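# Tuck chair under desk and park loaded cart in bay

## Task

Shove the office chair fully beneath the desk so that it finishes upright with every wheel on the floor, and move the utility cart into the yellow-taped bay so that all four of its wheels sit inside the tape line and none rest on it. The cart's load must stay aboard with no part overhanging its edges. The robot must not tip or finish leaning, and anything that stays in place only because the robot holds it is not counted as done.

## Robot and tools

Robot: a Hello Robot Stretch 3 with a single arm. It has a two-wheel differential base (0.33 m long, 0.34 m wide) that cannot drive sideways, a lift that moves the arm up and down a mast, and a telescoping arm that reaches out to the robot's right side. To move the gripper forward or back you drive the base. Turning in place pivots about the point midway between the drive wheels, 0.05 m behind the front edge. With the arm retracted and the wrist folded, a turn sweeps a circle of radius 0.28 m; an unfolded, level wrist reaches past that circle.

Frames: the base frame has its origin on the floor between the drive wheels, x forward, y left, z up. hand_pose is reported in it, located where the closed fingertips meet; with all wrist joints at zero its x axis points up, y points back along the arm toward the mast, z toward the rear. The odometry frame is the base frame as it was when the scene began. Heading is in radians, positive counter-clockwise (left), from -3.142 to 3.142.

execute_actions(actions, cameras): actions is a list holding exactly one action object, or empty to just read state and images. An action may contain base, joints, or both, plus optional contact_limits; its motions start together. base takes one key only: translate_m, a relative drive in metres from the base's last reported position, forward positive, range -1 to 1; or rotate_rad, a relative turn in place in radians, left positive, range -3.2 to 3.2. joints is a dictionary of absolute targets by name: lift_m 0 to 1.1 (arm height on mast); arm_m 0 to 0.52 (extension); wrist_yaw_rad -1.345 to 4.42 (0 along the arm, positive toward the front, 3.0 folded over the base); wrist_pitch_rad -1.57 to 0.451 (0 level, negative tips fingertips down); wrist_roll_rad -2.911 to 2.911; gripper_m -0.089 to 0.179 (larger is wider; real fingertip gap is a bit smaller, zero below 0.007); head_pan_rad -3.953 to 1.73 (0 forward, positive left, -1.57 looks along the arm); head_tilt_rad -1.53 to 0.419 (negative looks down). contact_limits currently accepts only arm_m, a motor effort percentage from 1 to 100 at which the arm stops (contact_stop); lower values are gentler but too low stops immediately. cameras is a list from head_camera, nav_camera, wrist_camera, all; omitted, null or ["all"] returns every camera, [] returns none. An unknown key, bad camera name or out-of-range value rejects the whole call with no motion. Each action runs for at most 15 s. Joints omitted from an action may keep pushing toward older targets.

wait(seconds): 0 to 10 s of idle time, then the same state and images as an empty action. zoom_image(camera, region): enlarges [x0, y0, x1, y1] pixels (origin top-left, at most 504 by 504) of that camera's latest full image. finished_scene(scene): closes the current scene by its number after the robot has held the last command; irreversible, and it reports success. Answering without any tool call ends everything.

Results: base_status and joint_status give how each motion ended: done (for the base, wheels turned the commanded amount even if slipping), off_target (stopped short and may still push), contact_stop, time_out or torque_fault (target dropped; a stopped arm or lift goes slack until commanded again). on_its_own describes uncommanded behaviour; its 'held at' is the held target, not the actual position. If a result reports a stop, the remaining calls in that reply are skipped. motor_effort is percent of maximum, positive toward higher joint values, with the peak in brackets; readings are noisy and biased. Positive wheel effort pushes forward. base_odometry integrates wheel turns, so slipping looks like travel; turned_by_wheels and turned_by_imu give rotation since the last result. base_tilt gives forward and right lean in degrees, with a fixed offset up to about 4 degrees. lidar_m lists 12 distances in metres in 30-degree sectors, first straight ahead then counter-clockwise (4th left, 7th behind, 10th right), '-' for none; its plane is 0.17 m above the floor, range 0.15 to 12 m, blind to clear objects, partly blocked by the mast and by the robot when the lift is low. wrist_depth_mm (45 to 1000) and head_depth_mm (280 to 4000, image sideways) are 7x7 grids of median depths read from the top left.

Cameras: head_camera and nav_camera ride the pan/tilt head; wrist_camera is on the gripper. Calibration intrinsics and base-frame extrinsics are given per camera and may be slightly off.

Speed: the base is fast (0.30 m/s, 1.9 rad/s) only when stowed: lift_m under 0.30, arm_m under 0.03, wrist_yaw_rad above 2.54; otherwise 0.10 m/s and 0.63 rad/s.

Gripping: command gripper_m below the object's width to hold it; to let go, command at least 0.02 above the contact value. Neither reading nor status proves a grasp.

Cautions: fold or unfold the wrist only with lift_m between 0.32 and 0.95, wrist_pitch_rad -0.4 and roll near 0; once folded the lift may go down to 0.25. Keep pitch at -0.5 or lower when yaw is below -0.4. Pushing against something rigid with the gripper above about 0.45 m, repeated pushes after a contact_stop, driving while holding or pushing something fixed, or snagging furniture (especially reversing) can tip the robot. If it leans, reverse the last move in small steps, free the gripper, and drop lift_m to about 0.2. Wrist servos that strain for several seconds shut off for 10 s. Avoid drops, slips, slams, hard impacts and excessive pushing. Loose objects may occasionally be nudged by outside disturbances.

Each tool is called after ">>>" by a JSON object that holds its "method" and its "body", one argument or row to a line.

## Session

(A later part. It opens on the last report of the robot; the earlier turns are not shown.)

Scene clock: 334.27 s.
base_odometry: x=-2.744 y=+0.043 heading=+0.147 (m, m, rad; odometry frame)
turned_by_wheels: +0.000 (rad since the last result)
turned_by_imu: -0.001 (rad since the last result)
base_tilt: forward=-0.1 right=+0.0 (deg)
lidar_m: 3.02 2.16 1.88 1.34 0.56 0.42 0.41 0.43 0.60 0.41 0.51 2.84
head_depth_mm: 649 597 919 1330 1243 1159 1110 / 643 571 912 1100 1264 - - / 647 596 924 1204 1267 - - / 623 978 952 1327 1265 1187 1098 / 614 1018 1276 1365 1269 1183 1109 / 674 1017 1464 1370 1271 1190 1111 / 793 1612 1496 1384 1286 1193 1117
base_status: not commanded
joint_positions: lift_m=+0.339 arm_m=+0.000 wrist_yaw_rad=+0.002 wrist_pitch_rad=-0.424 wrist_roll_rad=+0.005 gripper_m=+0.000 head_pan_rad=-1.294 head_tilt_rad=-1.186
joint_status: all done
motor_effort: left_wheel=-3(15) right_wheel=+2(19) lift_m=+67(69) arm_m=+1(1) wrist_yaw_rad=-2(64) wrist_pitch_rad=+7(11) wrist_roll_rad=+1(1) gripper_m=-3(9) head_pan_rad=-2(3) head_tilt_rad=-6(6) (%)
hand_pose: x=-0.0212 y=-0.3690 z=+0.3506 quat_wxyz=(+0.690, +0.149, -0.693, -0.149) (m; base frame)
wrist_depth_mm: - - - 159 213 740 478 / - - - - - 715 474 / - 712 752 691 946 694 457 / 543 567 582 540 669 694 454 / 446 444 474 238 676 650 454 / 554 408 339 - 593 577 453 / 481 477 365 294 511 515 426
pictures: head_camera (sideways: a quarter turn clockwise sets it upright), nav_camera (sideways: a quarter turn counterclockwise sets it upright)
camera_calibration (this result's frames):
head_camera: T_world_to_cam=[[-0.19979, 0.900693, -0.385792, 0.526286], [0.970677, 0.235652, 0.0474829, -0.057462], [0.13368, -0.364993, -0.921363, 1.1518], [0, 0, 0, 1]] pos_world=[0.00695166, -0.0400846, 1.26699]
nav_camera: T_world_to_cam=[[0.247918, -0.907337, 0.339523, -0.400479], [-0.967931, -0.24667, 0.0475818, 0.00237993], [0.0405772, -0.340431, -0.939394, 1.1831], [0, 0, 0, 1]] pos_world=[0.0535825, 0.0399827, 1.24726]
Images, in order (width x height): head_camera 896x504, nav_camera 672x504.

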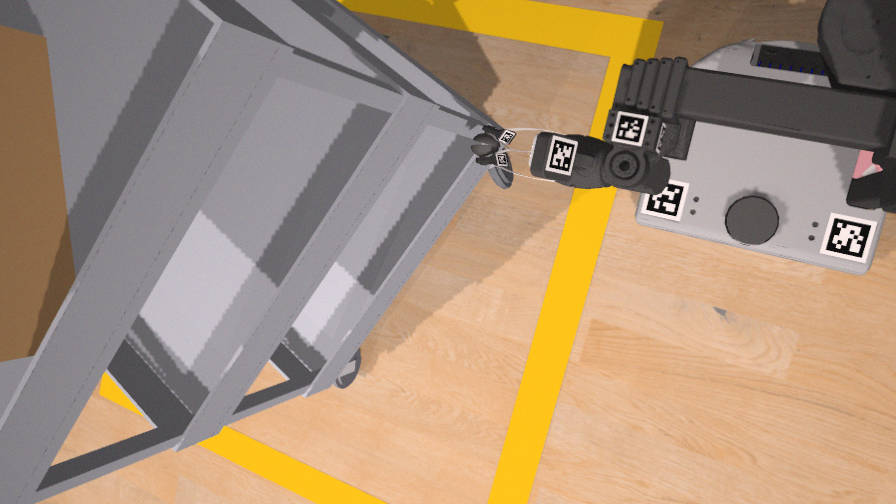

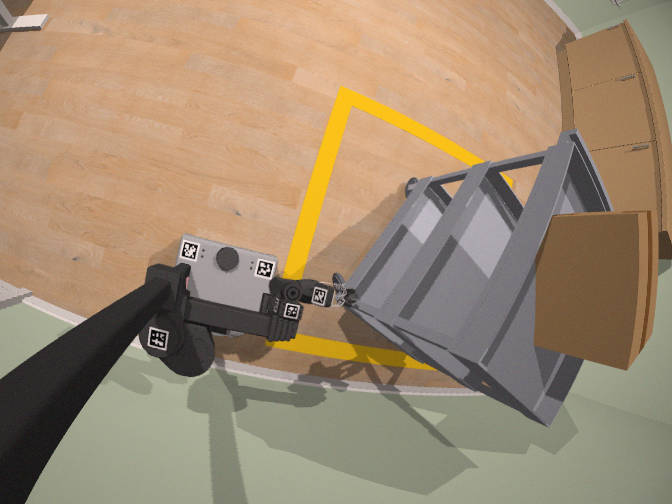

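>>> {"method": "execute_actions", "body": {
  "actions": [
    {"base":{"translate_m":-0.08}}
  ],
  "cameras": []
}}

>>> {"method": "execute_actions", "body": {
  "actions": [
    {"joints":{"arm_m":0.14}}
  ],
  "cameras": []
}}

>>> {"method": "execute_actions", "body": {
  "actions": [
    {"base":{"translate_m":0.22}}
  ],
  "cameras": []
}}

>>> {"method": "execute_actions", "body": {
  "actions": [
    {"base":{"translate_m":-0.18},"joints":{"head_pan_rad":-1.6}}
  ]
}}

Scene clock: 340.67 s.
base_odometry: x=-2.823 y=+0.032 heading=+0.146 (m, m, rad; odometry frame)
turned_by_wheels: +0.000 (rad since the last result)
turned_by_imu: -0.001 (rad since the last result)
base_tilt: forward=-0.1 right=+0.1 (deg)
lidar_m: 3.12 2.22 1.93 1.06 0.45 0.34 0.33 0.34 0.48 0.41 0.47 2.84
head_depth_mm: 658 964 1402 1340 1244 1159 1045 / 660 608 931 1317 1253 - - / 656 580 903 1147 1265 - - / 653 609 938 1246 1271 1187 1098 / 642 996 1198 1351 1271 1184 1105 / 632 1029 1325 1374 1278 1185 1109 / 687 1026 1504 1378 1284 1192 1119
base_status: done
joint_positions: lift_m=+0.339 arm_m=+0.000 wrist_yaw_rad=+0.001 wrist_pitch_rad=-0.423 wrist_roll_rad=+0.005 gripper_m=+0.000 head_pan_rad=-1.294 head_tilt_rad=-1.186
joint_status: not commanded
motor_effort: left_wheel=-2(9) right_wheel=+2(4) lift_m=+68(68) arm_m=+1(0) wrist_yaw_rad=-1(1) wrist_pitch_rad=+7(7) wrist_roll_rad=+1(1) gripper_m=-4(2) head_pan_rad=-3(2) head_tilt_rad=-6(6) (%)
hand_pose: x=-0.0213 y=-0.3691 z=+0.3508 quat_wxyz=(+0.690, +0.149, -0.693, -0.149) (m; base frame)
wrist_depth_mm: - 737 158 - 927 579 382 / - - 174 - - 562 379 / 659 718 190 701 902 561 375 / 545 573 213 591 843 548 370 / 406 459 235 526 716 541 360 / 524 345 384 - 608 509 359 / 469 473 294 486 510 477 354
pictures: none
No camera images: the call's "cameras" was empty. Leave "cameras" out to get every camera's image.

Scene clock: 342.93 s.
base_odometry: x=-2.823 y=+0.032 heading=+0.146 (m, m, rad; odometry frame)
turned_by_wheels: +0.000 (rad since the last result)
turned_by_imu: -0.001 (rad since the last result)
base_tilt: forward=+0.0 right=+0.0 (deg)
lidar_m: 3.10 2.21 1.93 1.07 0.45 0.34 0.33 0.34 0.48 0.41 0.47 2.84
head_depth_mm: 657 963 1407 1344 1242 1160 1051 / 660 607 933 1347 1236 - - / 655 580 905 1126 1254 - - / 654 609 940 1247 1265 1193 1103 / 642 991 1201 1355 1268 1181 1110 / 632 1029 1332 1365 1272 1185 1113 / 690 1028 1495 1383 1280 1191 1116
base_status: not commanded
joint_positions: lift_m=+0.339 arm_m=+0.140 wrist_yaw_rad=+0.001 wrist_pitch_rad=-0.423 wrist_roll_rad=+0.005 gripper_m=+0.000 head_pan_rad=-1.294 head_tilt_rad=-1.186
joint_status: all done
motor_effort: left_wheel=-1(2) right_wheel=+2(2) lift_m=+68(68) arm_m=+4(4) wrist_yaw_rad=-1(0) wrist_pitch_rad=+7(7) wrist_roll_rad=+1(1) gripper_m=-4(4) head_pan_rad=-3(4) head_tilt_rad=-7(6) (%)
hand_pose: x=-0.0214 y=-0.5085 z=+0.3509 quat_wxyz=(+0.690, +0.148, -0.693, -0.149) (m; base frame)
wrist_depth_mm: - 55 71 112 382 592 385 / - 57 84 - 928 572 385 / - 675 678 - 904 572 382 / - 562 572 563 787 551 373 / - 438 479 498 702 549 369 / - 364 405 - 595 519 363 / - 78 332 350 512 488 361
pictures: none
No camera images: the call's "cameras" was empty. Leave "cameras" out to get every camera's image.

Scene clock: 346.23 s.
base_odometry: x=-2.606 y=+0.064 heading=+0.146 (m, m, rad; odometry frame)
turned_by_wheels: +0.000 (rad since the last result)
turned_by_imu: -0.011 (rad since the last result)
base_tilt: forward=+0.0 right=+0.0 (deg)
lidar_m: 2.91 2.57 1.83 1.94 0.76 0.56 0.54 0.57 0.57 0.38 0.51 2.82
head_depth_mm: 632 596 928 1299 1244 1164 1108 / 643 600 889 1144 1237 - - / 646 581 912 1130 1254 - - / 651 991 965 1333 1268 1187 1098 / 679 1046 1443 1369 1266 1180 1104 / 1755 1628 1490 1372 1272 1186 1109 / 1813 1631 1498 1384 1280 1194 1114
base_status: done
joint_positions: lift_m=+0.339 arm_m=+0.140 wrist_yaw_rad=-0.054 wrist_pitch_rad=-0.419 wrist_roll_rad=+0.008 gripper_m=+0.000 head_pan_rad=-1.294 head_tilt_rad=-1.186
joint_status: not commanded
on_its_own: wrist_yaw_rad is held at -0.039, not at your +0.000, by its stall guard, which is not easing now
motor_effort: left_wheel=-6(15) right_wheel=+8(24) lift_m=+67(68) arm_m=+4(4) wrist_yaw_rad=+10(28) wrist_pitch_rad=+6(9) wrist_roll_rad=+0(1) gripper_m=-2(6) head_pan_rad=-3(3) head_tilt_rad=-6(6) (%)
hand_pose: x=-0.0335 y=-0.5087 z=+0.3517 quat_wxyz=(+0.685, +0.128, -0.698, -0.166) (m; base frame)
wrist_depth_mm: - - - - 55 93 516 / - - - 48 63 748 563 / - - - 51 - 819 577 / - - 565 571 537 721 574 / - 441 472 505 470 666 574 / 369 388 401 - 408 594 548 / 326 334 339 336 355 520 510
pictures: none
No camera images: the call's "cameras" was empty. Leave "cameras" out to get every camera's image.

Scene clock: 349.27 s.
base_odometry: x=-2.784 y=+0.037 heading=+0.146 (m, m, rad; odometry frame)
turned_by_wheels: +0.000 (rad since the last result)
turned_by_imu: +0.000 (rad since the last result)
base_tilt: forward=-0.1 right=+0.1 (deg)
lidar_m: 3.09 2.19 1.91 1.23 0.51 0.38 0.37 0.38 0.53 0.47 0.43 2.81
head_depth_mm: 1156 1196 1228 1248 1221 1161 - / 1677 1575 1457 1353 1260 - - / 691 991 1415 1373 1244 - - / 637 998 1195 1313 1259 1165 1100 / 675 982 929 1212 1267 1185 1109 / 661 581 938 1030 1272 1185 1108 / 654 620 660 1365 1289 1190 1115
base_status: done
joint_positions: lift_m=+0.339 arm_m=+0.140 wrist_yaw_rad=-0.041 wrist_pitch_rad=-0.419 wrist_roll_rad=+0.008 gripper_m=+0.000 head_pan_rad=-1.593 head_tilt_rad=-1.186
joint_status: all done
on_its_own: wrist_yaw_rad is held at -0.039, not at your +0.000, by its stall guard, which is not easing now
motor_effort: left_wheel=-1(12) right_wheel=+1(4) lift_m=+67(67) arm_m=+4(4) wrist_yaw_rad=+1(10) wrist_pitch_rad=+6(6) wrist_roll_rad=+0(0) gripper_m=-4(4) head_pan_rad=-3(22) head_tilt_rad=-6(6) (%)
hand_pose: x=-0.0306 y=-0.5088 z=+0.3517 quat_wxyz=(+0.686, +0.133, -0.697, -0.162) (m; base frame)
wrist_depth_mm: - 139 175 - 784 598 399 / - - - - 874 573 399 / 655 698 - - 919 568 392 / 551 580 564 517 825 561 391 / 451 461 478 424 693 557 388 / 379 387 401 - 597 544 382 / 328 331 296 471 507 489 382
pictures: head_camera (sideways: a quarter turn clockwise sets it upright), nav_camera (sideways: a quarter turn counterclockwise sets it upright), wrist_camera
camera_calibration (this result's frames):
head_camera: T_world_to_cam=[[0.0747557, 0.919552, -0.385792, 0.524611], [0.997, -0.0611307, 0.0474829, -0.0576226], [0.0200793, -0.388184, -0.921363, 1.15249], [0, 0, 0, 1]] pos_world=[-0.0049091, -0.0385525, 1.26699]
nav_camera: T_world_to_cam=[[-0.0307283, -0.940096, 0.339523, -0.398779], [-0.997625, 0.0497933, 0.0475818, 0.00256107], [-0.0616374, -0.337254, -0.939394, 1.18373], [0, 0, 0, 1]] pos_world=[0.063263, 0.0241991, 1.24726]
wrist_camera: T_world_to_cam=[[-0.9972, 0.0607402, 0.0436251, -0.0246265], [-0.00336024, 0.546372, -0.837536, 0.611809], [-0.0747076, -0.835337, -0.544638, -0.0723592], [0, 0, 0, 1]] pos_world=[-0.0279075, -0.393224, 0.474077]
Images, in order (width x height): head_camera 896x504, nav_camera 672x504, wrist_camera 644x364.

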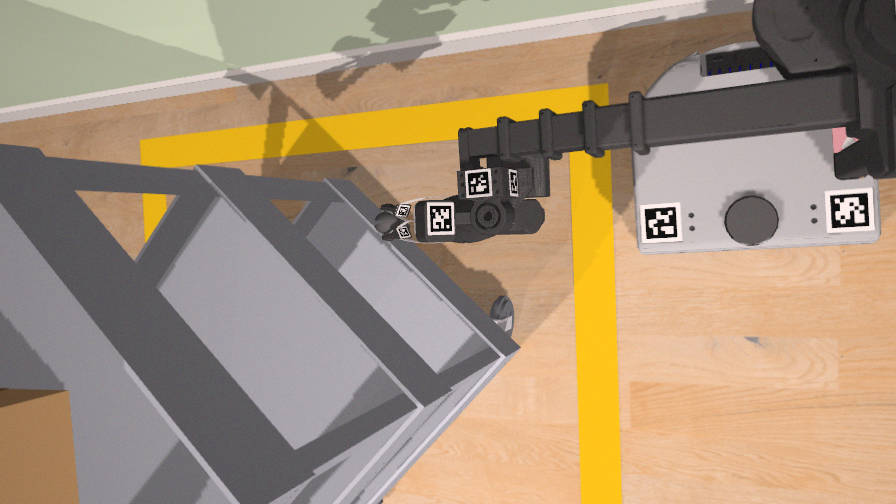

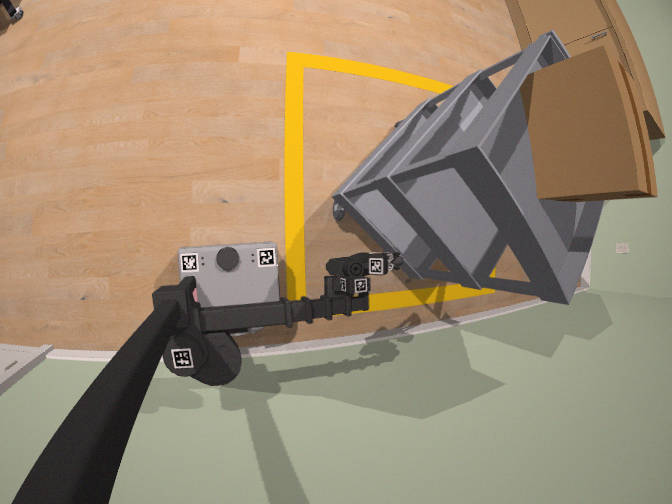

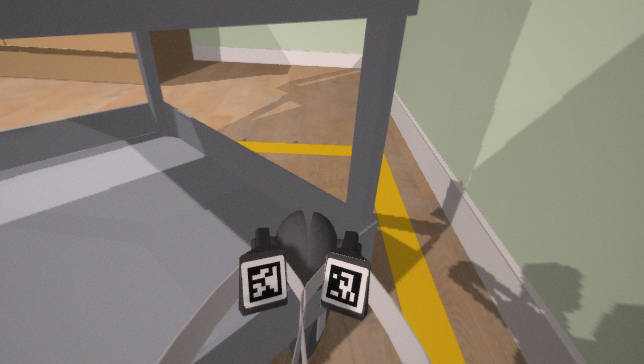

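>>> {"method": "finished_scene", "body": {
  "scene": 2
}}

The scene is finished: the task was done.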